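## Task

Set the blue foam block down on the counter top itself, not resting on any other item there. Every other block must stay at its original spot and keep its original orientation. The robot must not topple or be left leaning, or the task fails. The block must stay put without the robot supporting it at the end.

## Robot and tools

ROBOT. A simulated Hello Robot Stretch 3 with a single arm. It has a two-wheel differential base (0.33 m long, 0.34 m wide) that cannot slide sideways, a mast with a lift, and a telescoping arm that sticks out to the robot's RIGHT. To shift the gripper forward or back you drive the base. Spins happen about the point between the drive wheels, 0.05 m behind the front edge. With the arm in and the wrist folded, a spin sweeps a 0.28 m radius; an unfolded level wrist reaches past that. A loose object may occasionally get nudged by something other than the robot.

FRAMES. Base frame: origin on the floor between the drive wheels, x forward, y left, z up. hand_pose is reported in this frame at the fingertip closing point. The odometry frame is the base frame where the scene began; heading runs -3.142 to 3.142, positive left.

execute_actions takes "actions", a list run in order (empty list = just report). Each action may hold "robot", "steps" (integer 1 to 450 control steps at 30 per second, default 1) and "until". An action with only "steps" simply waits. "robot" is one of: a single command object; a list of up to 8 commands executed one after another, where an item can also be {"pause_s": s} with s up to 15 seconds; or {"stop": true}, which brakes everything and clears the queue. A command object may contain:
- "base": exactly one key. {"translate_m": d} is a relative drive of d metres along the current heading, forward positive, |d| at most 1. {"rotate_rad": d} is a relative turn in place, left (counter-clockwise seen from above) positive, |d| at most 3.2. Both are offsets counted from where the base sits when that command begins.
- "joints": absolute targets, each a single number by name; unnamed joints keep their previous target. lift_m 0 to 1.1 (arm height on the mast); arm_m 0 to 0.52 (extension); wrist_yaw_rad -1.345 to 4.42 (0 along the arm, positive toward the front, 3.0 folded over the base); wrist_pitch_rad -1.57 to 0.451 (0 level, negative tips fingers down); wrist_roll_rad -2.911 to 2.911 (0 fingers side by side); gripper_m -0.089 to 0.179 (larger is wider; the actual fingertip gap is about 0.007 less when nearly shut, 0.025 less fully open, zero below 0.007); head_pan_rad -3.953 to 1.73 (0 ahead, positive left, -1.57 looks along the arm); head_tilt_rad -1.53 to 0.419 (negative looks down).
- "contact_limits": {"arm_m": e}, e a motor effort in percent 1 to 100 at which arm motion halts; smaller is gentler, too small stops instantly. Applies until the next arm_m command.
Motions in one command start together and keep running across later actions. A new command overrides at once and discards the rest of an older queue.

"until" ends an action early when all listed conditions hold, e.g. {"robot": {"status": "ended"}} (nothing moving and no queue running), or fields such as lift_m, lift_m_goal, lift_m_status, base_status, translate_m, rotate_rad, queue, queue_left, refusals, given as [operator, value] with =, !=, <, <=, >, >=, or a status word. {"any": {"status": "ended"}} fires when any one motion or the queue finishes. A good pattern: send the command with "steps": 450 and until status ended.

BASE SPEED. Fast (0.30 m/s, 1.9 rad/s) only while stowed: lift_m under 0.30, arm_m under 0.03, wrist_yaw_rad over 2.54; otherwise 0.10 m/s and 0.63 rad/s.

GRIPPING. Close to a gripper_m value below the block's width; lower squeezes harder, but the stall guard may ease off so things can slip. Release by opening at least 0.02 beyond where the pads first touched. Neither the reading nor "done" proves a grasp; check cameras and effort.

WRIST SAFETY. Fold or unfold the wrist only with lift_m 0.32 to 0.95, wrist_pitch_rad -0.4 and roll about 0; once folded, lift may go down to 0.25. With wrist_yaw_rad below -0.4, keep pitch at -0.5 or lower.

TIPPING. A blocked arm push with the gripper higher than about 0.45 m can topple the robot; raised contact limits and repeated pushes after a contact_stop make it worse. Do not drive while holding or pressing on something immovable. If the base snags furniture, reverse the last move in small steps; if base_tilt shows a lean, pull the gripper free, and if still tipped, drop lift_m to about 0.2.

RESULTS. Each result is one snapshot with images from head_camera, nav_camera and wrist_camera. base_status shows progress as (moved of goal). joint_goals, joint_status, measured_speeds, and a line with refusals, queue (idle/running/done/dropped/stopped) and queue_left. Statuses: moving, done (within tolerance), off_target (rested short, may still push), contact_stop (lift or arm hit something and went slack until commanded again), time_out, stopped, not_commanded, torque_fault (a wrist servo went limp for 10 s; its goals are refused). Base, wrist and head have no contact stop. "robot.on_its_own" appears when a goal was changed by the robot, a joint is slack or off, a motor's resting effort is unusual (likely a load or contact), or base_tilt has drifted 3 degrees or more. "refused:", "dropped:" and "replaced:" lines explain ignored goals, cut queues and how a prior motion ended; indices start at 0. motor_effort is percent, signed toward higher joint values, with peak in brackets; readings are noisy and biased. lidar_m: 12 distances in 30-degree sectors, first straight ahead, going counter-clockwise, in a plane 0.17 m up (sees legs, not tabletops). wrist_depth_mm and head_depth_mm: 7x7 grids of median depth in mm, "-" when unknown.

zoom_image: "camera" (head_camera, nav_camera or wrist_camera) and "region" [x0, y0, x1, y1] in that camera's latest image pixels, top-left origin, at most 504 by 504.

finished_scene: "scene" (1 or 2) ends that scene permanently and reveals the next task. Before calling it, let every motion finish, open the gripper and move clear so the block rests by itself. Avoid drops, slams, hard contact and knocking other blocks.

Each tool is called by a JSON object that holds its "method" and its "body".

## Session

{"method": "execute_actions", "body": {"actions": []}}

Scene clock: 0.00 s.
robot.base_odometry: x=+0.000 y=+0.000 heading=+0.000 (m, m, rad; robot's odometry frame)
robot.turned_by_wheels: +0.000 (rad since the last result)
robot.turned_by_imu: +0.000 (rad since the last result)
robot.base_tilt: forward=+2.1 right=-1.6 (deg)
robot.lidar_m: 1.79 2.79 1.30 1.39 2.14 2.12 1.99 1.15 0.92 1.30 1.62 1.63
robot.head_depth_mm: 1532 1538 1558 1582 1602 1627 1639 / 1635 1674 1675 1689 1723 1733 1751 / 1764 1789 1804 1832 1869 1854 1867 / 1867 1904 1954 1984 1984 2030 2002 / 1977 2110 2137 2183 2223 2235 2040 / 1974 2324 2336 2385 2411 2470 2070 / 1946 2567 2593 2670 2739 2681 2087
robot.base_status: not_commanded
robot.joint_positions: lift_m=+0.598 arm_m=+0.003 wrist_yaw_rad=+3.028 wrist_pitch_rad=-0.583 wrist_roll_rad=+0.014 gripper_m=+0.037 head_pan_rad=-0.007 head_tilt_rad=+0.001
robot.joint_goals: lift_m=+0.598 arm_m=+0.003 wrist_yaw_rad=+3.028 wrist_pitch_rad=-0.583 wrist_roll_rad=+0.014 gripper_m=+0.037 head_pan_rad=-0.007 head_tilt_rad=+0.001
robot.joint_status: lift_m=not_commanded arm_m=not_commanded wrist_yaw_rad=not_commanded wrist_pitch_rad=not_commanded wrist_roll_rad=not_commanded gripper_m=not_commanded head_pan_rad=not_commanded head_tilt_rad=not_commanded
robot.measured_speeds: translate_m=+0.000 rotate_rad=+0.000 lift_m=+0.000 arm_m=+0.000 wrist_yaw_rad=+0.000 wrist_pitch_rad=+0.000 wrist_roll_rad=+0.000 head_pan_rad=+0.000 head_tilt_rad=+0.000
robot: refusals=0 queue=idle queue_left=0
robot.motor_effort: left_wheel=+0 right_wheel=+1 lift_m=+39 arm_m=+0 wrist_yaw_rad=+0 wrist_pitch_rad=+6 wrist_roll_rad=+0 gripper_m=+1 head_pan_rad=+0 head_tilt_rad=+3 (%)
robot.hand_pose: x=+0.0015 y=+0.0520 z=+0.5759 quat_wxyz=(+0.243, +0.692, +0.163, +0.660) (m; robot's base frame)
robot.wrist_depth_mm: - - - - - - - / - - - - - - - / - - - - - - - / - - - - - - - / 894 893 893 881 942 882 883 / 797 782 813 790 - 780 794 / 695 682 709 725 697 684 700
pictures: head_camera (sideways: a quarter turn clockwise sets it upright), nav_camera (sideways: a quarter turn counterclockwise sets it upright), wrist_camera
camera_calibration (this result's frames):
head_camera: T_world_to_cam=[[-0.0267661, 0.0337884, -0.999071, 1.31749], [0.0688933, 0.997115, 0.0318765, -0.0453492], [0.997265, -0.0679761, -0.0290167, -0.0124086], [0, 0, 0, 1]] pos_world=[0.0507629, -0.000140896, 1.31735]
nav_camera: T_world_to_cam=[[-0.0588938, -0.0122907, 0.998189, -1.25011], [-0.0145519, -0.999807, -0.0131692, 0.0677233], [0.998158, -0.0153012, 0.0587036, -0.125207], [0, 0, 0, 1]] pos_world=[0.0523374, 0.0504297, 1.25609]
wrist_camera: T_world_to_cam=[[0.996335, -0.0835967, -0.0180997, 0.015182], [-0.0717287, -0.701335, -0.709214, 0.472369], [0.046594, 0.707913, -0.704761, 0.533676], [0, 0, 0, 1]] pos_world=[-0.00611001, -0.045238, 0.7114]
Images, in order (width x height): head_camera 896x504, nav_camera 672x504, wrist_camera 644x364.

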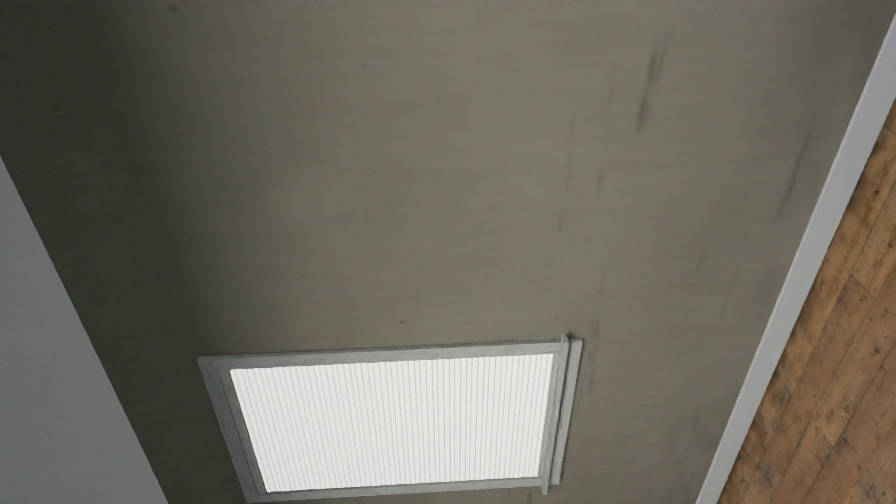

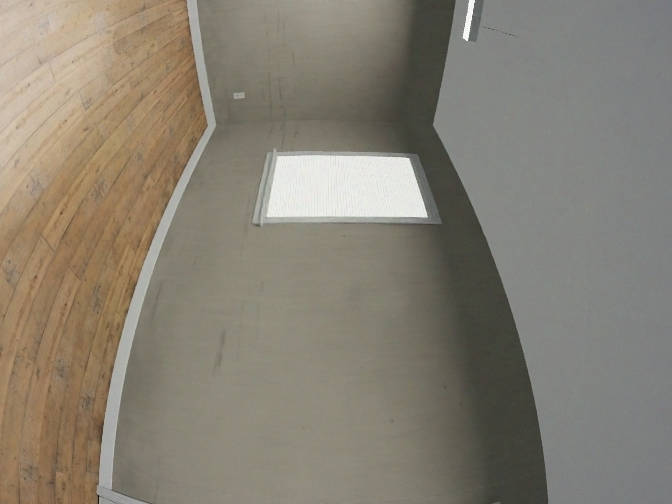

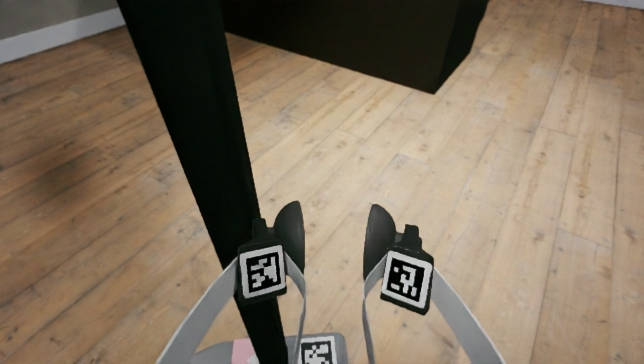

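{"method": "execute_actions", "body": {"actions": [{"robot":{"joints":{"head_pan_rad":1.7,"head_tilt_rad":-0.6}},"steps":200,"until":{"robot":{"status":"ended"}}}]}}

{"method": "execute_actions", "body": {"actions": [{"robot":{"joints":{"head_pan_rad":-1.6,"head_tilt_rad":-0.6}},"steps":200,"until":{"robot":{"status":"ended"}}}]}}

{"method": "execute_actions", "body": {"actions": [{"robot":{"joints":{"head_pan_rad":-3.3,"head_tilt_rad":-0.6}},"steps":200,"until":{"robot":{"status":"ended"}}}]}}

Scene clock: 7.97 s.
robot.base_odometry: x=+0.000 y=+0.000 heading=+0.000 (m, m, rad; robot's odometry frame)
robot.turned_by_wheels: +0.000 (rad since the last result)
robot.turned_by_imu: -0.001 (rad since the last result)
robot.base_tilt: forward=+2.1 right=-1.5 (deg)
robot.lidar_m: 1.79 2.79 1.30 1.39 2.15 2.13 1.99 1.15 0.92 1.30 1.63 1.63
robot.head_depth_mm: 2804 1388 1347 1495 1615 1394 1185 / 3071 1423 1483 1652 1699 1389 1190 / 2923 1530 1639 1852 1677 1389 1195 / 2590 1686 1810 2016 1695 1406 1191 / 2365 1818 2057 2182 1689 1392 1201 / 2181 2020 2373 2162 1713 1444 - / 1996 2158 2396 2259 - - -
robot.base_status: not_commanded
robot.joint_positions: lift_m=+0.598 arm_m=+0.003 wrist_yaw_rad=+3.028 wrist_pitch_rad=-0.583 wrist_roll_rad=+0.014 gripper_m=+0.037 head_pan_rad=+1.693 head_tilt_rad=-0.592
robot.joint_goals: lift_m=+0.598 arm_m=+0.003 wrist_yaw_rad=+3.028 wrist_pitch_rad=-0.583 wrist_roll_rad=+0.014 gripper_m=+0.037 head_pan_rad=+1.700 head_tilt_rad=-0.600
robot.joint_status: lift_m=not_commanded arm_m=not_commanded wrist_yaw_rad=not_commanded wrist_pitch_rad=not_commanded wrist_roll_rad=not_commanded gripper_m=not_commanded head_pan_rad=done head_tilt_rad=done
robot.measured_speeds: translate_m=+0.000 rotate_rad=+0.000 lift_m=+0.000 arm_m=+0.000 wrist_yaw_rad=+0.000 wrist_pitch_rad=+0.000 wrist_roll_rad=+0.000 head_pan_rad=+0.000 head_tilt_rad=+0.000
robot: refusals=0 queue=done queue_left=0
robot.motor_effort: left_wheel=+0(0) right_wheel=+1(1) lift_m=+39(39) arm_m=+0(0) wrist_yaw_rad=+0(1) wrist_pitch_rad=+6(5) wrist_roll_rad=+0(1) gripper_m=+0(0) head_pan_rad=+4(31) head_tilt_rad=-6(45) (%)
robot.hand_pose: x=+0.0015 y=+0.0520 z=+0.5759 quat_wxyz=(+0.243, +0.692, +0.163, +0.660) (m; robot's base frame)
robot.wrist_depth_mm: - - - - - - - / - - - - - - - / - - - - - - - / - - - - - - - / 875 895 874 877 920 873 902 / 773 793 820 768 - 771 792 / 681 701 707 718 702 701 683
pictures: head_camera (sideways: a quarter turn clockwise sets it upright), nav_camera (sideways: a quarter turn counterclockwise sets it upright), wrist_camera
camera_calibration (this result's frames):
head_camera: T_world_to_cam=[[0.0373596, -0.580887, -0.813126, 1.0743], [-0.998561, -0.0530185, -0.00800387, 0.0130917], [-0.0384614, 0.812256, -0.582032, 0.713631], [0, 0, 0, 1]] pos_world=[0.000384753, 0.0450876, 1.289]
nav_camera: T_world_to_cam=[[-0.049357, 0.507245, 0.860387, -1.07003], [0.994082, 0.108411, -0.00688792, 0.0533851], [-0.0967696, 0.854956, -0.509595, 0.621155], [0, 0, 0, 1]] pos_world=[-0.0457738, 0.00592155, 1.23755]
wrist_camera: T_world_to_cam=[[0.996335, -0.0835969, -0.0180997, 0.0151819], [-0.0717288, -0.701335, -0.709214, 0.472369], [0.0465942, 0.707913, -0.704761, 0.533676], [0, 0, 0, 1]] pos_world=[-0.00610999, -0.045238, 0.7114]
Images, in order (width x height): head_camera 896x504, nav_camera 672x504, wrist_camera 644x364.

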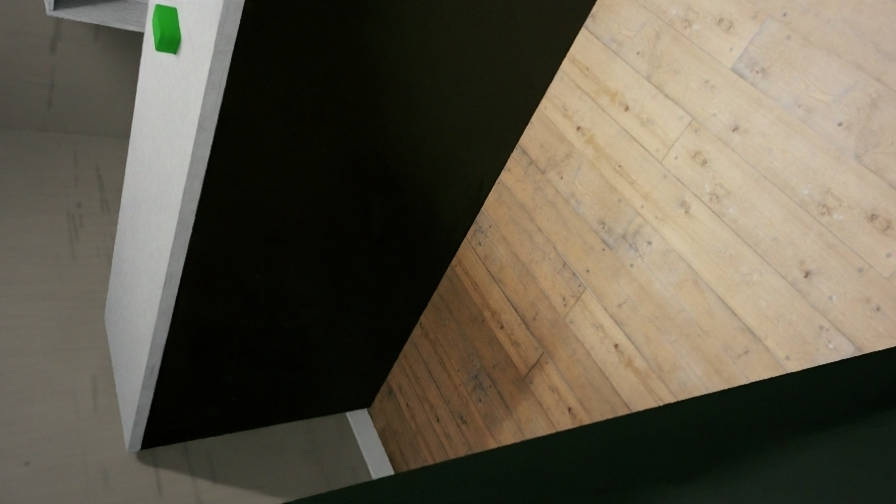

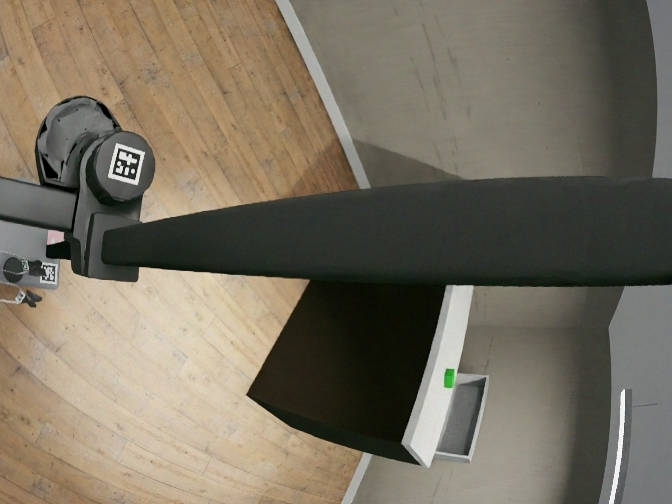

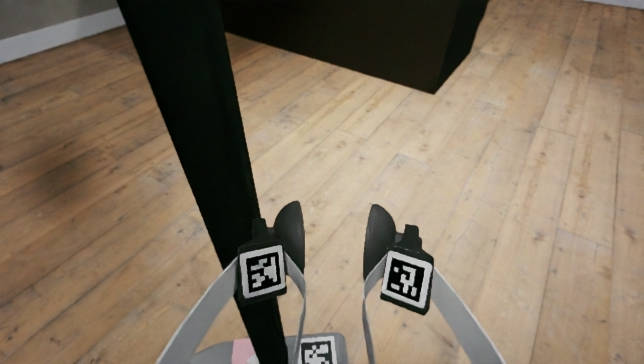

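Scene clock: 10.10 s.
robot.base_odometry: x=+0.000 y=+0.000 heading=+0.000 (m, m, rad; robot's odometry frame)
robot.turned_by_wheels: +0.000 (rad since the last result)
robot.turned_by_imu: -0.001 (rad since the last result)
robot.base_tilt: forward=+2.1 right=-1.6 (deg)
robot.lidar_m: 1.79 2.80 1.30 1.38 2.14 2.13 1.99 1.15 0.92 1.30 1.62 1.63
robot.head_depth_mm: 1386 1507 1307 1029 1598 1360 1185 / 1456 1607 1314 1885 1694 1393 1196 / 1541 1728 1326 1628 1682 1385 1197 / 1663 1863 1324 2074 1702 1400 1189 / 1767 1977 2264 2194 1697 1404 1196 / 1873 2012 2200 2171 1713 1404 1200 / 1697 1818 1936 2016 1719 1403 1199
robot.base_status: not_commanded
robot.joint_positions: lift_m=+0.598 arm_m=+0.003 wrist_yaw_rad=+3.028 wrist_pitch_rad=-0.583 wrist_roll_rad=+0.014 gripper_m=+0.037 head_pan_rad=-1.593 head_tilt_rad=-0.592
robot.joint_goals: lift_m=+0.598 arm_m=+0.003 wrist_yaw_rad=+3.028 wrist_pitch_rad=-0.583 wrist_roll_rad=+0.014 gripper_m=+0.037 head_pan_rad=-1.600 head_tilt_rad=-0.600
robot.joint_status: lift_m=not_commanded arm_m=not_commanded wrist_yaw_rad=not_commanded wrist_pitch_rad=not_commanded wrist_roll_rad=not_commanded gripper_m=not_commanded head_pan_rad=done head_tilt_rad=done
robot.measured_speeds: translate_m=+0.000 rotate_rad=+0.000 lift_m=+0.000 arm_m=+0.000 wrist_yaw_rad=+0.000 wrist_pitch_rad=+0.000 wrist_roll_rad=+0.000 head_pan_rad=+0.000 head_tilt_rad=+0.000
robot: refusals=0 queue=done queue_left=0
robot.motor_effort: left_wheel=+0(0) right_wheel=+0(1) lift_m=+39(39) arm_m=+1(0) wrist_yaw_rad=+0(0) wrist_pitch_rad=+5(5) wrist_roll_rad=+0(0) gripper_m=-1(0) head_pan_rad=-2(30) head_tilt_rad=-5(5) (%)
robot.hand_pose: x=+0.0015 y=+0.0520 z=+0.5759 quat_wxyz=(+0.243, +0.692, +0.163, +0.660) (m; robot's base frame)
robot.wrist_depth_mm: - - - - - - - / - - - - - - - / - - - - - - - / - - - - - - - / 869 889 894 865 920 900 889 / 773 772 813 795 - 787 794 / 692 702 708 701 679 697 706
pictures: head_camera (sideways: a quarter turn clockwise sets it upright), nav_camera (sideways: a quarter turn counterclockwise sets it upright), wrist_camera
camera_calibration (this result's frames):
head_camera: T_world_to_cam=[[0.0463507, 0.580414, -0.813002, 1.07408], [0.995841, -0.0907578, -0.00801867, 0.000945037], [-0.0784404, -0.809248, -0.582206, 0.714102], [0, 0, 0, 1]] pos_world=[0.00528906, -0.0454383, 1.28899]
nav_camera: T_world_to_cam=[[-0.0239148, -0.509265, 0.860278, -1.07004], [-0.999353, 0.0352984, -0.00688505, 0.0655414], [-0.0268601, -0.859886, -0.50978, 0.620969], [0, 0, 0, 1]] pos_world=[0.0565884, -0.0132871, 1.23754]
wrist_camera: T_world_to_cam=[[0.996335, -0.0835969, -0.0180996, 0.0151819], [-0.0717288, -0.701335, -0.709214, 0.472369], [0.0465942, 0.707913, -0.704761, 0.533676], [0, 0, 0, 1]] pos_world=[-0.00610999, -0.045238, 0.7114]
Images, in order (width x height): head_camera 896x504, nav_camera 672x504, wrist_camera 644x364.

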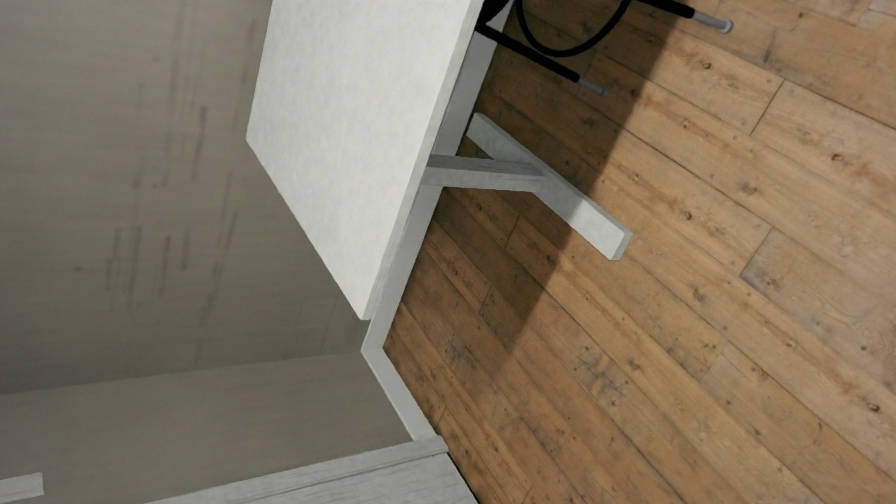

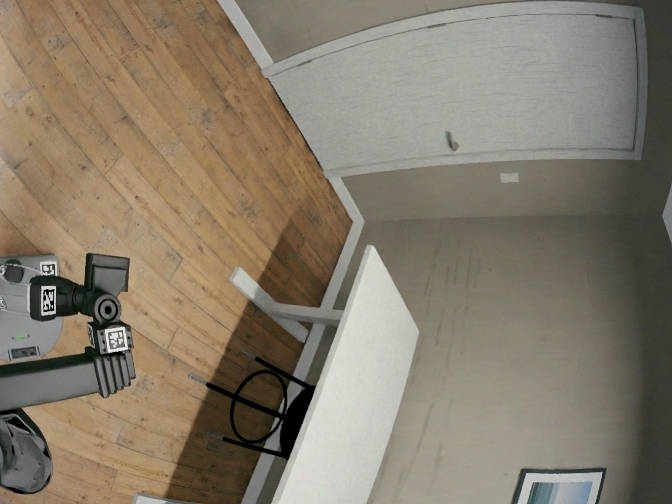

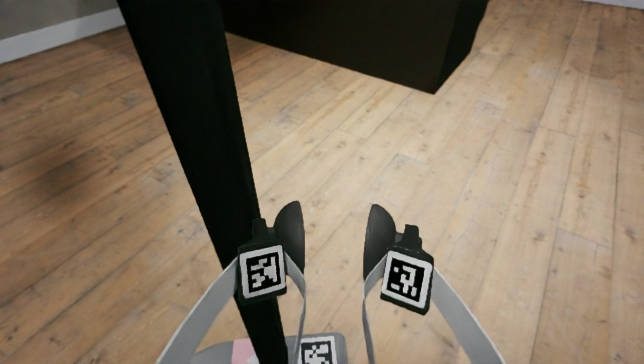

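Scene clock: 11.50 s.
robot.base_odometry: x=+0.000 y=+0.000 heading=+0.000 (m, m, rad; robot's odometry frame)
robot.turned_by_wheels: +0.000 (rad since the last result)
robot.turned_by_imu: +0.000 (rad since the last result)
robot.base_tilt: forward=+2.1 right=-1.5 (deg)
robot.lidar_m: 1.79 2.80 1.30 1.38 2.14 2.13 1.99 1.15 0.92 1.30 1.63 1.63
robot.head_depth_mm: 1766 1933 2110 2139 1705 1401 1220 / 1834 2016 2232 2149 1694 1390 1237 / 1945 2125 2402 2175 1692 1401 - / 2047 2260 2505 2174 1696 1389 1275 / 2128 2403 2196 2147 1706 1396 1198 / 2137 2318 2319 2163 1702 1409 1200 / 1899 2021 2142 2144 1704 1407 1201
robot.base_status: not_commanded
robot.joint_positions: lift_m=+0.598 arm_m=+0.003 wrist_yaw_rad=+3.028 wrist_pitch_rad=-0.583 wrist_roll_rad=+0.014 gripper_m=+0.037 head_pan_rad=-3.293 head_tilt_rad=-0.592
robot.joint_goals: lift_m=+0.598 arm_m=+0.003 wrist_yaw_rad=+3.028 wrist_pitch_rad=-0.583 wrist_roll_rad=+0.014 gripper_m=+0.037 head_pan_rad=-3.300 head_tilt_rad=-0.600
robot.joint_status: lift_m=not_commanded arm_m=not_commanded wrist_yaw_rad=not_commanded wrist_pitch_rad=not_commanded wrist_roll_rad=not_commanded gripper_m=not_commanded head_pan_rad=done head_tilt_rad=done
robot.measured_speeds: translate_m=+0.000 rotate_rad=+0.000 lift_m=+0.000 arm_m=+0.000 wrist_yaw_rad=+0.000 wrist_pitch_rad=+0.000 wrist_roll_rad=+0.000 head_pan_rad=+0.000 head_tilt_rad=+0.000
robot: refusals=0 queue=done queue_left=0
robot.motor_effort: left_wheel=+0(0) right_wheel=+1(1) lift_m=+39(39) arm_m=+0(1) wrist_yaw_rad=+0(0) wrist_pitch_rad=+5(5) wrist_roll_rad=+0(0) gripper_m=+1(0) head_pan_rad=-2(31) head_tilt_rad=-5(6) (%)
robot.hand_pose: x=+0.0015 y=+0.0520 z=+0.5759 quat_wxyz=(+0.243, +0.692, +0.163, +0.660) (m; robot's base frame)
robot.wrist_depth_mm: - - - - - - - / - - - - - - - / - - - - - - - / - - - - - - - / 897 897 930 873 905 888 906 / 794 783 774 789 - 786 775 / 706 694 710 707 697 693 701
pictures: head_camera (sideways: a quarter turn clockwise sets it upright), nav_camera (sideways: a quarter turn counterclockwise sets it upright), wrist_camera
camera_calibration (this result's frames):
head_camera: T_world_to_cam=[[0.569631, -0.12075, -0.812982, 1.07086], [-0.218307, -0.975847, -0.00802099, 0.00835438], [-0.792378, 0.182049, -0.582234, 0.718492], [0, 0, 0, 1]] pos_world=[-0.0388547, 0.00665849, 1.28899]
nav_camera: T_world_to_cam=[[-0.501968, 0.0893345, 0.86026, -1.06711], [0.163763, 0.986476, -0.00688461, 0.0584458], [-0.849241, 0.137423, -0.509809, 0.626023], [0, 0, 0, 1]] pos_world=[-0.0135792, -0.048356, 1.23754]
wrist_camera: T_world_to_cam=[[0.996335, -0.0835967, -0.0180997, 0.015182], [-0.0717288, -0.701335, -0.709214, 0.472369], [0.046594, 0.707913, -0.704761, 0.533676], [0, 0, 0, 1]] pos_world=[-0.00611, -0.045238, 0.7114]
Images, in order (width x height): head_camera 896x504, nav_camera 672x504, wrist_camera 644x364.

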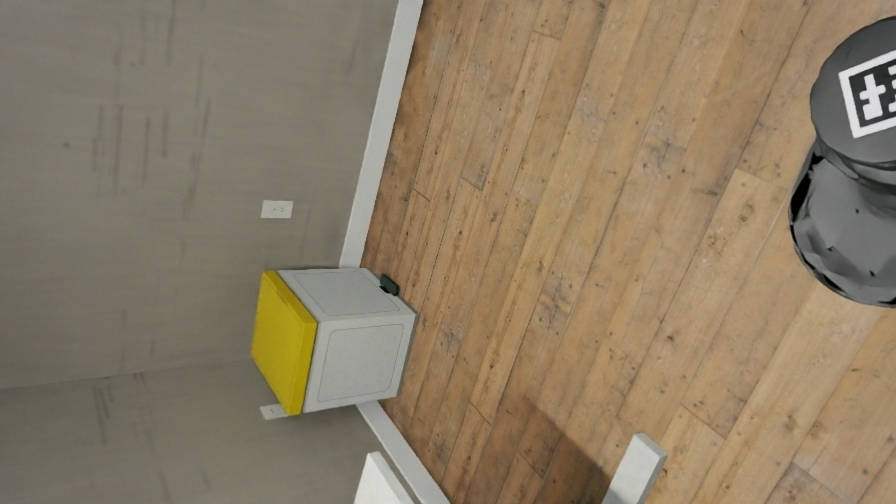

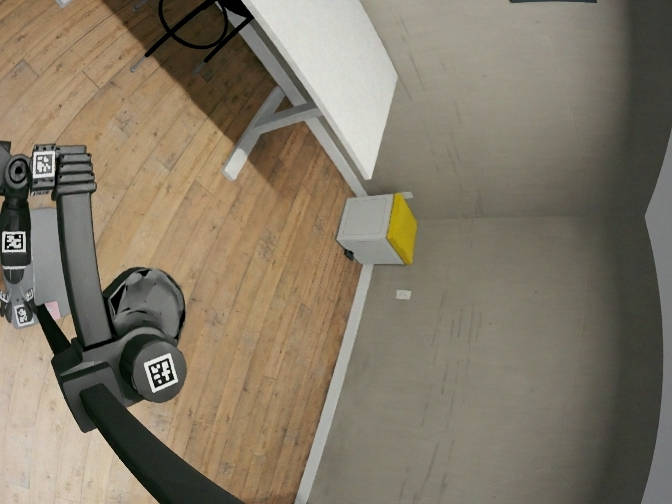

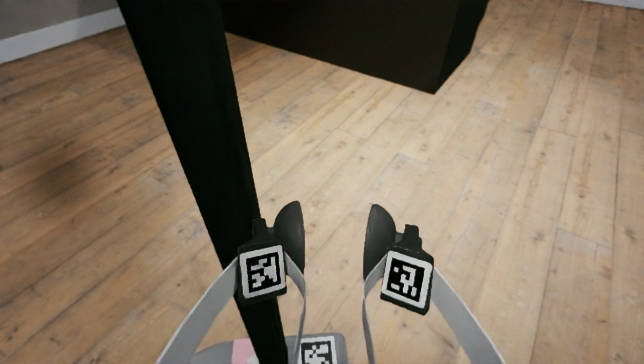

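{"method": "execute_actions", "body": {"actions": [{"robot":[{"joints":{"wrist_yaw_rad":3.0,"wrist_pitch_rad":-0.4,"wrist_roll_rad":0,"arm_m":0,"head_pan_rad":0,"head_tilt_rad":-0.6}},{"joints":{"lift_m":0.25}},{"base":{"rotate_rad":0.66}},{"base":{"translate_m":1.0}},{"base":{"translate_m":0.4}},{"base":{"rotate_rad":0.25}},{"base":{"translate_m":0.9},"joints":{"head_pan_rad":1.5,"head_tilt_rad":-0.75}}],"steps":450,"until":{"robot":{"status":"ended"}}},{"steps":300,"until":{"robot":{"status":"ended"}}}]}}

Scene clock: 49.83 s.
robot.base_odometry: x=+1.659 y=+1.569 heading=+0.910 (m, m, rad; robot's odometry frame)
robot.turned_by_wheels: +0.910 (rad since the last result)
robot.turned_by_imu: +0.911 (rad since the last result)
robot.base_tilt: forward=+2.1 right=-1.5 (deg)
robot.lidar_m: 0.89 0.93 1.03 1.48 0.75 0.86 3.43 1.85 1.37 1.33 1.23 0.91
robot.head_depth_mm: 1450 1574 1824 1653 1456 1281 1132 / 2096 1758 1946 1739 1508 1281 1133 / 2124 2446 2282 1807 1493 1295 1127 / 2097 2418 2280 1809 1497 1296 1132 / 2099 2373 2263 1806 1496 1285 1131 / 2048 2358 2285 1815 1500 1294 1177 / 1875 1787 1666 1600 1486 1335 -
robot.base_status: done (translate_m +0.9000 of +0.9000)
robot.joint_positions: lift_m=+0.250 arm_m=+0.003 wrist_yaw_rad=+3.001 wrist_pitch_rad=-0.419 wrist_roll_rad=+0.007 gripper_m=+0.037 head_pan_rad=+1.493 head_tilt_rad=-0.741
robot.joint_goals: lift_m=+0.250 arm_m=+0.000 wrist_yaw_rad=+3.000 wrist_pitch_rad=-0.400 wrist_roll_rad=+0.000 gripper_m=+0.037 head_pan_rad=+1.500 head_tilt_rad=-0.750
robot.joint_status: lift_m=done arm_m=done wrist_yaw_rad=done wrist_pitch_rad=done wrist_roll_rad=done gripper_m=not_commanded head_pan_rad=done head_tilt_rad=done
robot.measured_speeds: translate_m=+0.000 rotate_rad=+0.000 lift_m=+0.000 arm_m=+0.000 wrist_yaw_rad=+0.000 wrist_pitch_rad=+0.000 wrist_roll_rad=+0.000 head_pan_rad=+0.000 head_tilt_rad=+0.000
robot: refusals=0 queue=done queue_left=0
robot.motor_effort: left_wheel=-2(9) right_wheel=+4(11) lift_m=+24(39) arm_m=+0(1) wrist_yaw_rad=-2(3) wrist_pitch_rad=+9(10) wrist_roll_rad=-4(5) gripper_m=+0(0) head_pan_rad=+3(32) head_tilt_rad=-6(22) (%)
robot.hand_pose: x=+0.0101 y=+0.0746 z=+0.2629 quat_wxyz=(+0.196, +0.702, +0.098, +0.678) (m; robot's base frame)
robot.wrist_depth_mm: 588 - - - - 932 904 / 615 - - - - - 943 / 661 819 849 874 862 894 913 / 645 646 662 677 680 685 690 / 543 533 - 552 563 556 562 / 467 - - - - 473 472 / - - - - 403 406 405
pictures: head_camera (sideways: a quarter turn clockwise sets it upright), nav_camera (sideways: a quarter turn counterclockwise sets it upright), wrist_camera
camera_calibration (this result's frames):
head_camera: T_world_to_cam=[[-0.087461, -0.69055, -0.717977, 0.951035], [-0.989389, 0.144156, -0.0181259, 0.0262109], [0.116017, 0.708773, -0.695831, 0.860718], [0, 0, 0, 1]] pos_world=[0.00925288, 0.0429048, 1.28221]
nav_camera: T_world_to_cam=[[0.0617008, 0.628527, 0.775337, -0.959824], [0.995767, -0.0917883, -0.0048342, 0.0507], [0.0681284, 0.772353, -0.63153, 0.778784], [0, 0, 0, 1]] pos_world=[-0.0443208, 0.00643303, 1.23626]
wrist_camera: T_world_to_cam=[[0.994525, -0.104318, -0.00616661, 0.00132691], [-0.0655406, -0.576699, -0.814324, 0.285131], [0.0813925, 0.810269, -0.580378, 0.255989], [0, 0, 0, 1]] pos_world=[-0.0034676, -0.0428473, 0.380768]
Images, in order (width x height): head_camera 896x504, nav_camera 672x504, wrist_camera 644x364.

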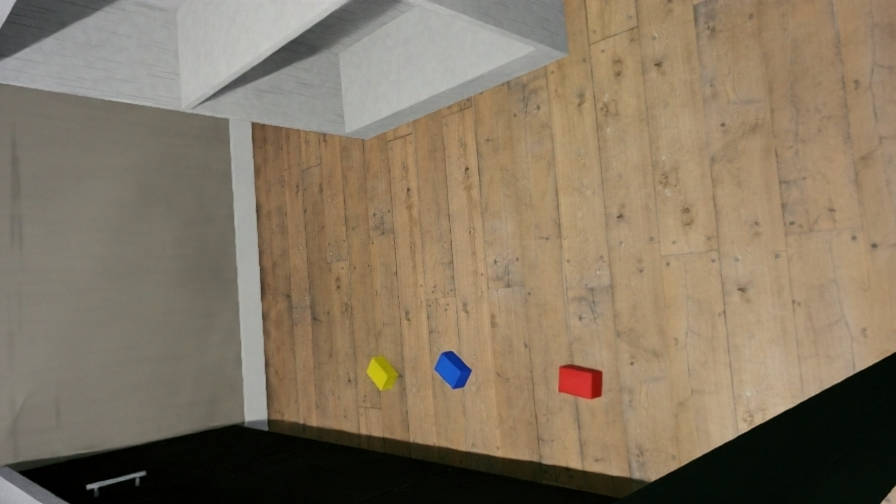

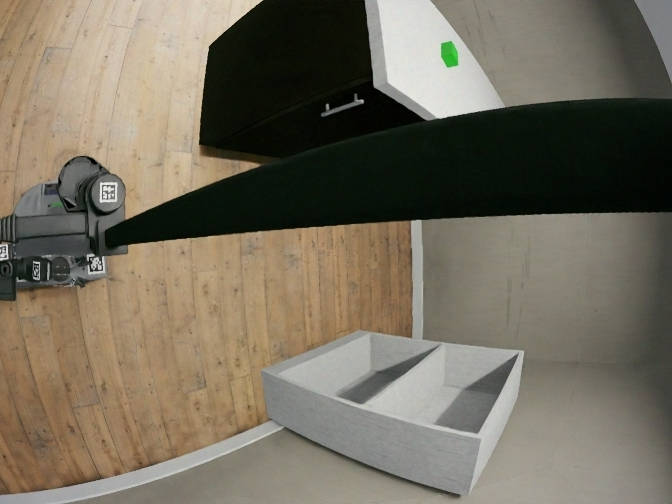

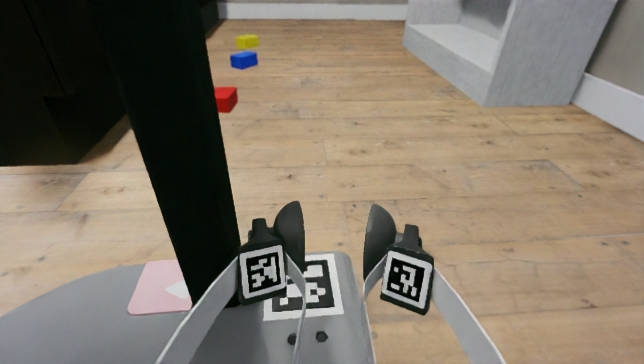

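{"method": "execute_actions", "body": {"actions": [{"robot":[{"base":{"translate_m":0.22}},{"base":{"rotate_rad":-1.59}},{"base":{"translate_m":-1.0},"joints":{"head_pan_rad":-2.0,"head_tilt_rad":-1.1}},{"base":{"translate_m":-0.31}},{"joints":{"lift_m":0.45}},{"joints":{"wrist_yaw_rad":1.6,"gripper_m":0.13}},{"joints":{"wrist_pitch_rad":-1.5}},{"joints":{"wrist_yaw_rad":0,"arm_m":0.1}}],"steps":450,"until":{"robot":{"status":"ended"}}},{"steps":400,"until":{"robot":{"status":"ended"}}}]}}

Scene clock: 86.90 s.
robot.base_odometry: x=+0.775 y=+2.566 heading=-0.680 (m, m, rad; robot's odometry frame)
robot.turned_by_wheels: -1.590 (rad since the last result)
robot.turned_by_imu: -1.594 (rad since the last result)
robot.base_tilt: forward=+2.1 right=-1.5 (deg)
robot.lidar_m: 2.55 0.57 0.62 0.62 0.48 0.99 1.12 0.86 0.63 0.61 0.63 0.88
robot.head_depth_mm: 805 1046 1492 1403 1276 1213 - / 749 947 1301 1406 1278 1206 - / 707 883 1168 1404 1294 - - / 668 818 1068 1402 1241 - 1068 / 606 763 977 1359 1233 1169 1086 / 588 718 898 1207 1274 1173 1085 / 572 676 840 1096 1278 1169 1082
robot.base_status: done (translate_m -0.3100 of -0.3100)
robot.joint_positions: lift_m=+0.450 arm_m=+0.100 wrist_yaw_rad=+0.003 wrist_pitch_rad=-1.495 wrist_roll_rad=+0.005 gripper_m=+0.130 head_pan_rad=-1.993 head_tilt_rad=-1.087
robot.joint_goals: lift_m=+0.450 arm_m=+0.100 wrist_yaw_rad=+0.000 wrist_pitch_rad=-1.500 wrist_roll_rad=+0.000 gripper_m=+0.130 head_pan_rad=-2.000 head_tilt_rad=-1.100
robot.joint_status: lift_m=done arm_m=done wrist_yaw_rad=done wrist_pitch_rad=done wrist_roll_rad=done gripper_m=done head_pan_rad=done head_tilt_rad=done
robot.measured_speeds: translate_m=+0.000 rotate_rad=+0.000 lift_m=+0.000 arm_m=+0.000 wrist_yaw_rad=+0.000 wrist_pitch_rad=+0.000 wrist_roll_rad=+0.000 head_pan_rad=+0.000 head_tilt_rad=+0.000
robot: refusals=0 queue=done queue_left=0
robot.motor_effort: left_wheel=+3(12) right_wheel=-2(8) lift_m=+54(57) arm_m=+4(6) wrist_yaw_rad=-3(3) wrist_pitch_rad=-3(8) wrist_roll_rad=-3(4) gripper_m=+0(83) head_pan_rad=-2(31) head_tilt_rad=-10(37) (%)
robot.hand_pose: x=-0.0216 y=-0.2399 z=+0.3309 quat_wxyz=(+0.518, +0.480, -0.519, -0.482) (m; robot's base frame)
robot.wrist_depth_mm: 482 483 475 468 469 464 467 / 500 491 484 460 471 482 461 / 501 501 497 493 487 492 480 / 518 517 511 499 497 493 482 / 528 512 514 506 510 504 499 / 530 531 530 - - - 505 / 541 533 527 - - - 510
pictures: head_camera (sideways: a quarter turn clockwise sets it upright), nav_camera (sideways: a quarter turn counterclockwise sets it upright), wrist_camera
camera_calibration (this result's frames):
head_camera: T_world_to_cam=[[0.398762, 0.804645, -0.439928, 0.585817], [0.886489, -0.461042, -0.0397273, 0.0428775], [-0.234791, -0.374149, -0.897154, 1.1246], [0, 0, 0, 1]] pos_world=[-0.00756591, -0.0308388, 1.26836]
nav_camera: T_world_to_cam=[[-0.363066, -0.776156, 0.515524, -0.618693], [-0.90573, 0.423855, 0.00026721, 0.0556566], [-0.218715, -0.466828, -0.856875, 1.07357], [0, 0, 0, 1]] pos_world=[0.0605893, -0.00261905, 1.23885]
wrist_camera: T_world_to_cam=[[-0.999311, -0.0154613, -0.0337307, -0.0122198], [-0.0195333, 0.992097, 0.123945, 0.223946], [0.0315477, 0.124518, -0.991716, 0.523371], [0, 0, 0, 1]] pos_world=[-0.0243482, -0.287534, 0.490866]
Images, in order (width x height): head_camera 896x504, nav_camera 672x504, wrist_camera 644x364.

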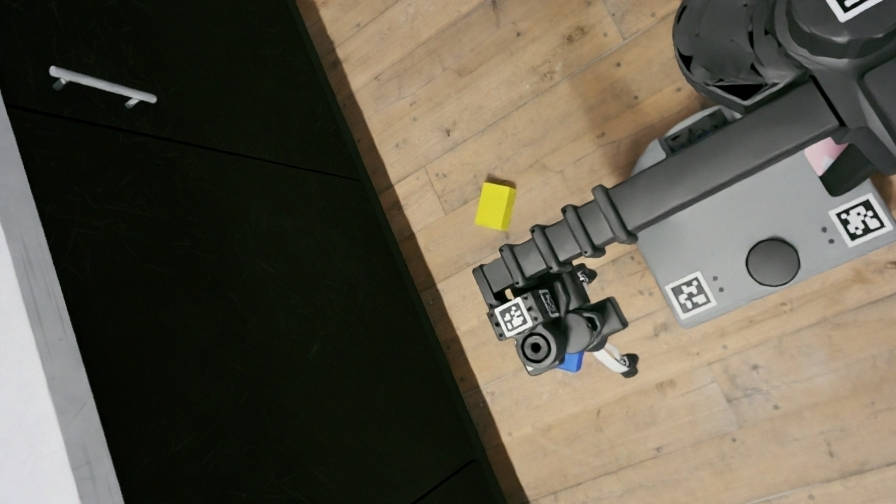

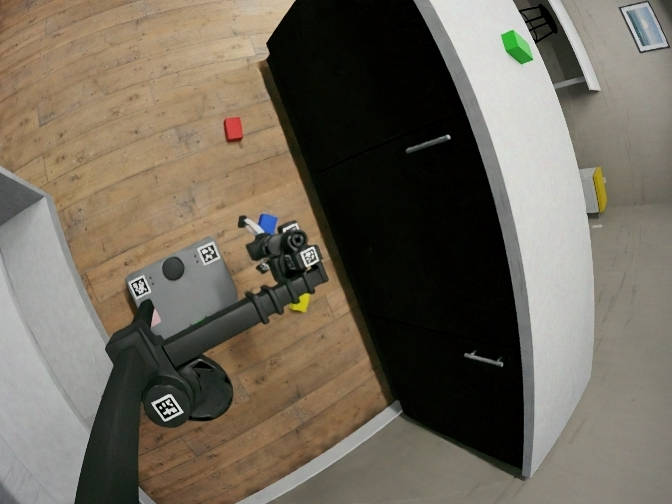

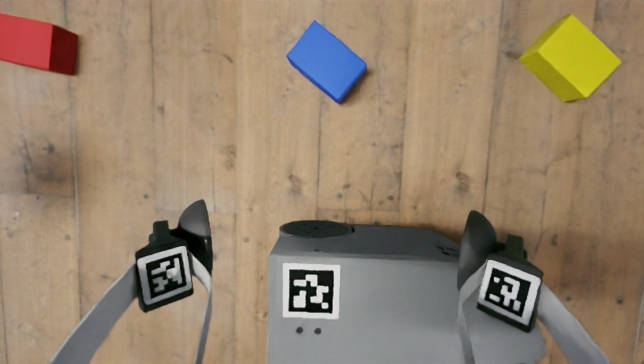

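{"method": "execute_actions", "body": {"actions": [{"robot":{"joints":{"arm_m":0.25,"lift_m":0.23,"wrist_roll_rad":-0.95,"gripper_m":0.12}},"steps":300,"until":{"robot":{"status":"ended"}}}]}}

Scene clock: 96.87 s.
robot.base_odometry: x=+0.775 y=+2.566 heading=-0.680 (m, m, rad; robot's odometry frame)
robot.turned_by_wheels: +0.000 (rad since the last result)
robot.turned_by_imu: -0.002 (rad since the last result)
robot.base_tilt: forward=+2.1 right=-1.5 (deg)
robot.lidar_m: 2.55 0.57 0.62 0.62 0.48 0.99 1.12 0.85 0.63 0.61 0.64 0.88
robot.head_depth_mm: 805 1037 1488 1411 1284 1199 1087 / 748 955 1306 1402 1280 1205 - / 707 878 1170 1399 1288 - - / 666 819 1064 1398 1284 - 1063 / 606 768 974 1367 1249 1168 1094 / 588 718 895 1179 1268 1171 1092 / 574 677 837 1098 1279 1167 1082
robot.base_status: done (translate_m -0.3100 of -0.3100)
robot.joint_positions: lift_m=+0.230 arm_m=+0.250 wrist_yaw_rad=+0.001 wrist_pitch_rad=-1.496 wrist_roll_rad=-0.944 gripper_m=+0.120 head_pan_rad=-1.993 head_tilt_rad=-1.087
robot.joint_goals: lift_m=+0.230 arm_m=+0.250 wrist_yaw_rad=+0.000 wrist_pitch_rad=-1.500 wrist_roll_rad=-0.950 gripper_m=+0.120 head_pan_rad=-2.000 head_tilt_rad=-1.100
robot.joint_status: lift_m=done arm_m=done wrist_yaw_rad=done wrist_pitch_rad=done wrist_roll_rad=done gripper_m=done head_pan_rad=done head_tilt_rad=done
robot.measured_speeds: translate_m=+0.000 rotate_rad=+0.000 lift_m=+0.000 arm_m=+0.000 wrist_yaw_rad=+0.000 wrist_pitch_rad=+0.000 wrist_roll_rad=+0.000 head_pan_rad=+0.000 head_tilt_rad=+0.000
robot: refusals=0 queue=done queue_left=0
robot.motor_effort: left_wheel=+2(2) right_wheel=-2(2) lift_m=+24(54) arm_m=+3(5) wrist_yaw_rad=-1(2) wrist_pitch_rad=-2(3) wrist_roll_rad=-4(6) gripper_m=-1(48) head_pan_rad=-2(1) head_tilt_rad=-8(9) (%)
robot.hand_pose: x=-0.0215 y=-0.3898 z=+0.1119 quat_wxyz=(+0.697, +0.647, -0.225, -0.210) (m; robot's base frame)
robot.wrist_depth_mm: 253 253 255 257 258 260 261 / 259 260 262 263 264 265 268 / 264 265 267 227 270 273 273 / 269 271 273 230 279 278 280 / 277 274 278 235 285 286 289 / 284 284 290 289 292 - 297 / - 294 295 298 300 304 305
pictures: head_camera (sideways: a quarter turn clockwise sets it upright), nav_camera (sideways: a quarter turn counterclockwise sets it upright), wrist_camera
camera_calibration (this result's frames):
head_camera: T_world_to_cam=[[0.398762, 0.804645, -0.439928, 0.585817], [0.886489, -0.461042, -0.0397273, 0.0428776], [-0.234791, -0.374149, -0.897154, 1.1246], [0, 0, 0, 1]] pos_world=[-0.00756591, -0.0308388, 1.26836]
nav_camera: T_world_to_cam=[[-0.363066, -0.776156, 0.515524, -0.618693], [-0.90573, 0.423855, 0.000267212, 0.0556566], [-0.218715, -0.466828, -0.856875, 1.07357], [0, 0, 0, 1]] pos_world=[0.0605893, -0.00261905, 1.23885]
wrist_camera: T_world_to_cam=[[-0.573516, -0.818794, 0.0256145, -0.332393], [-0.806652, 0.56991, 0.156572, 0.214699], [-0.142798, 0.0691346, -0.987334, 0.299027], [0, 0, 0, 1]] pos_world=[0.0252555, -0.415194, 0.270138]
Images, in order (width x height): head_camera 896x504, nav_camera 672x504, wrist_camera 644x364.

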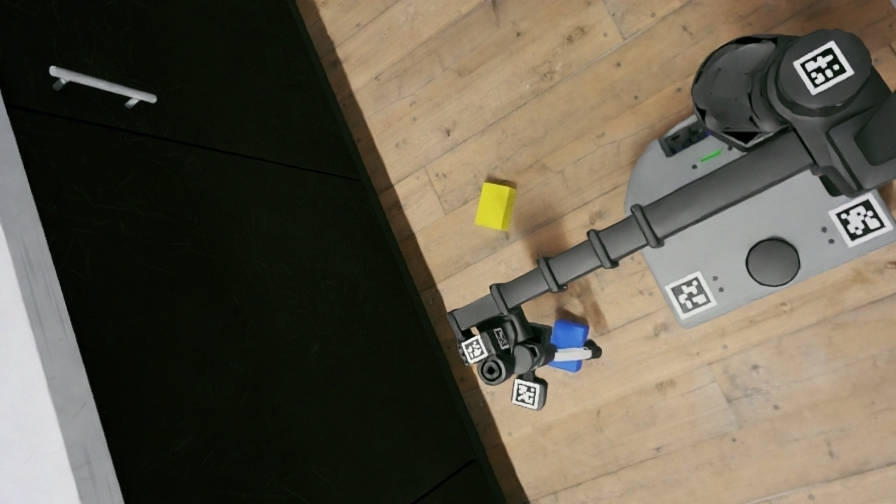

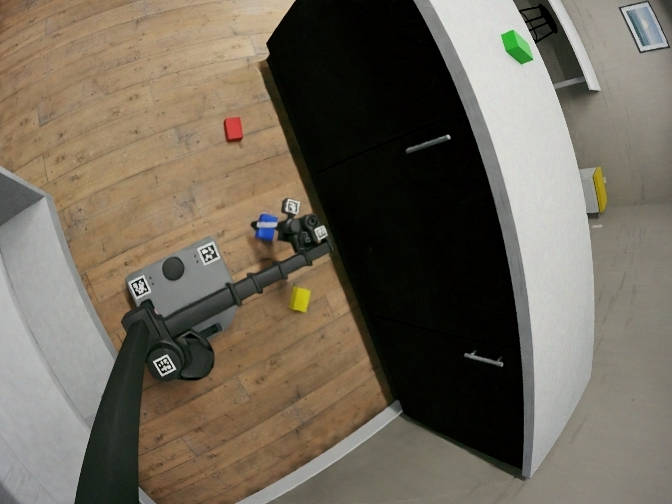

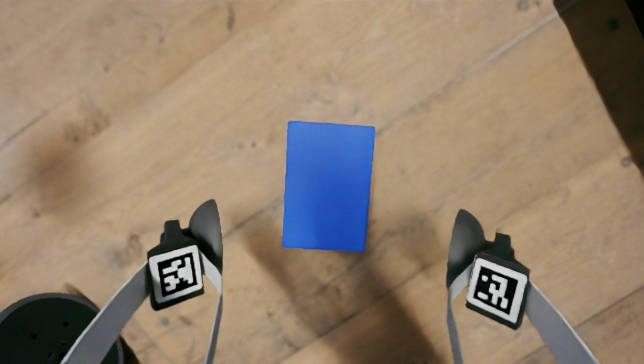

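{"method": "execute_actions", "body": {"actions": [{"robot":[{"joints":{"lift_m":0.148,"wrist_roll_rad":-0.9}},{"joints":{"gripper_m":0.025}},{"pause_s":0.5},{"joints":{"lift_m":0.25}},{"joints":{"arm_m":0.15}},{"joints":{"lift_m":1.1,"wrist_pitch_rad":-0.95,"wrist_roll_rad":0,"head_tilt_rad":-0.5,"head_pan_rad":-1.6}}],"steps":450,"until":{"robot":{"status":"ended"}}},{"steps":400,"until":{"robot":{"status":"ended"}}}]}}

Scene clock: 124.73 s.
robot.base_odometry: x=+0.775 y=+2.566 heading=-0.680 (m, m, rad; robot's odometry frame)
robot.turned_by_wheels: +0.000 (rad since the last result)
robot.turned_by_imu: -0.005 (rad since the last result)
robot.base_tilt: forward=+2.1 right=-1.5 (deg)
robot.lidar_m: 2.55 0.57 0.61 0.62 0.48 0.99 1.12 0.85 0.63 0.61 0.64 0.88
robot.head_depth_mm: - 2700 950 725 783 915 1154 / - - 955 731 772 908 1081 / - - 958 735 769 892 1063 / - - - - 756 878 1052 / 3380 3751 1108 740 748 872 1034 / 3388 3573 1112 743 743 856 1023 / 3309 3669 1106 746 732 848 1004
robot.base_status: done (translate_m -0.3100 of -0.3100)
robot.joint_positions: lift_m=+1.099 arm_m=+0.150 wrist_yaw_rad=+0.001 wrist_pitch_rad=-0.964 wrist_roll_rad=-0.007 gripper_m=+0.026 head_pan_rad=-1.607 head_tilt_rad=-0.507
robot.joint_goals: lift_m=+1.100 arm_m=+0.150 wrist_yaw_rad=+0.000 wrist_pitch_rad=-0.950 wrist_roll_rad=+0.000 gripper_m=+0.025 head_pan_rad=-1.600 head_tilt_rad=-0.500
robot.joint_status: lift_m=done arm_m=done wrist_yaw_rad=done wrist_pitch_rad=done wrist_roll_rad=done gripper_m=done head_pan_rad=done head_tilt_rad=done
robot.measured_speeds: translate_m=+0.000 rotate_rad=+0.000 lift_m=+0.000 arm_m=+0.000 wrist_yaw_rad=+0.000 wrist_pitch_rad=+0.000 wrist_roll_rad=+0.000 head_pan_rad=+0.000 head_tilt_rad=+0.000
robot: refusals=0 queue=done queue_left=0
robot.motor_effort: left_wheel=+3(2) right_wheel=-2(2) lift_m=+54(57) arm_m=-3(4) wrist_yaw_rad=-1(0) wrist_pitch_rad=+6(6) wrist_roll_rad=+5(5) gripper_m=-15(90) head_pan_rad=+4(23) head_tilt_rad=+4(48) (%)
robot.hand_pose: x=-0.0215 y=-0.4217 z=+1.0140 quat_wxyz=(+0.629, +0.329, -0.624, -0.327) (m; robot's base frame)
robot.wrist_depth_mm: 373 371 372 371 372 372 374 / 350 344 344 342 342 342 337 / 472 451 443 142 350 404 355 / 665 640 616 144 496 529 518 / - - 860 147 150 788 757 / - - - 150 153 - - / - - - - - - -
pictures: head_camera (sideways: a quarter turn clockwise sets it upright), nav_camera (sideways: a quarter turn counterclockwise sets it upright), wrist_camera
camera_calibration (this result's frames):
head_camera: T_world_to_cam=[[0.0521001, 0.508626, -0.85941, 1.13455], [0.994419, -0.105485, -0.00214436, -0.00669343], [-0.0917452, -0.854502, -0.511283, 0.621909], [0, 0, 0, 1]] pos_world=[0.00460282, -0.0463477, 1.293]
nav_camera: T_world_to_cam=[[-0.0285082, -0.434054, 0.900436, -1.12239], [-0.998766, 0.0490174, -0.00799251, 0.0669804], [-0.0406679, -0.899552, -0.434916, 0.523641], [0, 0, 0, 1]] pos_world=[0.0561957, -0.0194207, 1.23892]
wrist_camera: T_world_to_cam=[[-0.999125, -0.0386524, -0.0159481, -0.0196687], [-0.029184, 0.917776, -0.396025, 0.815392], [0.0299441, -0.395213, -0.918101, 0.929614], [0, 0, 0, 1]] pos_world=[-0.0236915, -0.381712, 1.17608]
Images, in order (width x height): head_camera 896x504, nav_camera 672x504, wrist_camera 644x364.

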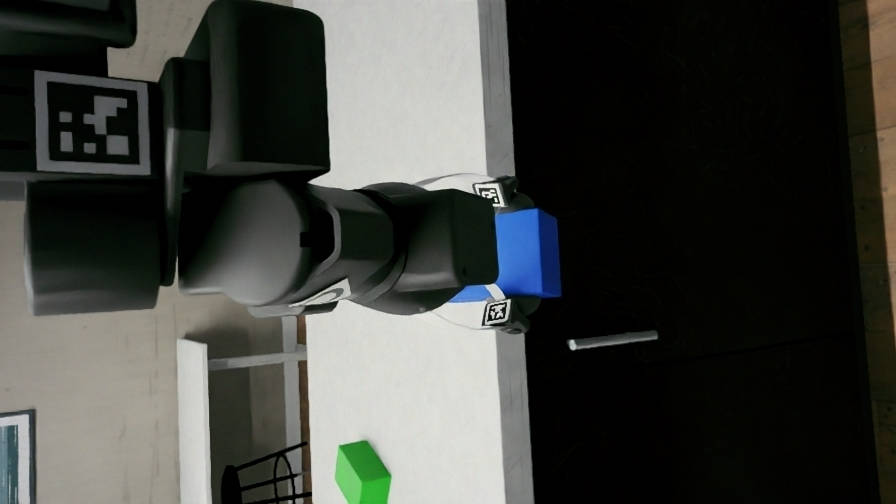

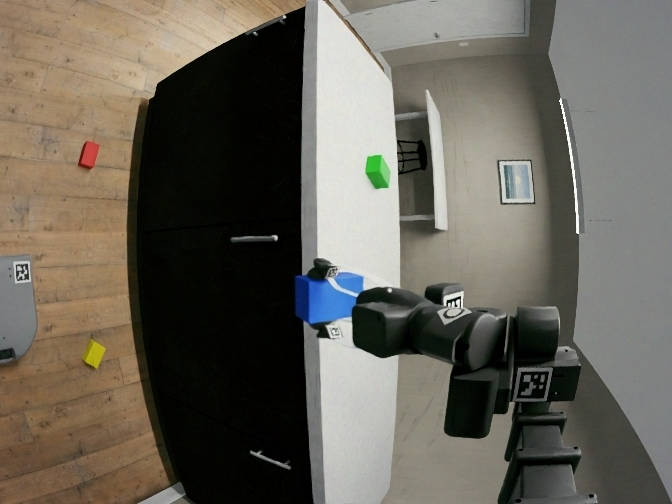

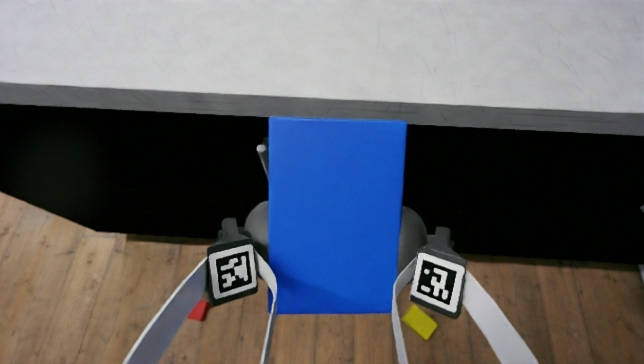

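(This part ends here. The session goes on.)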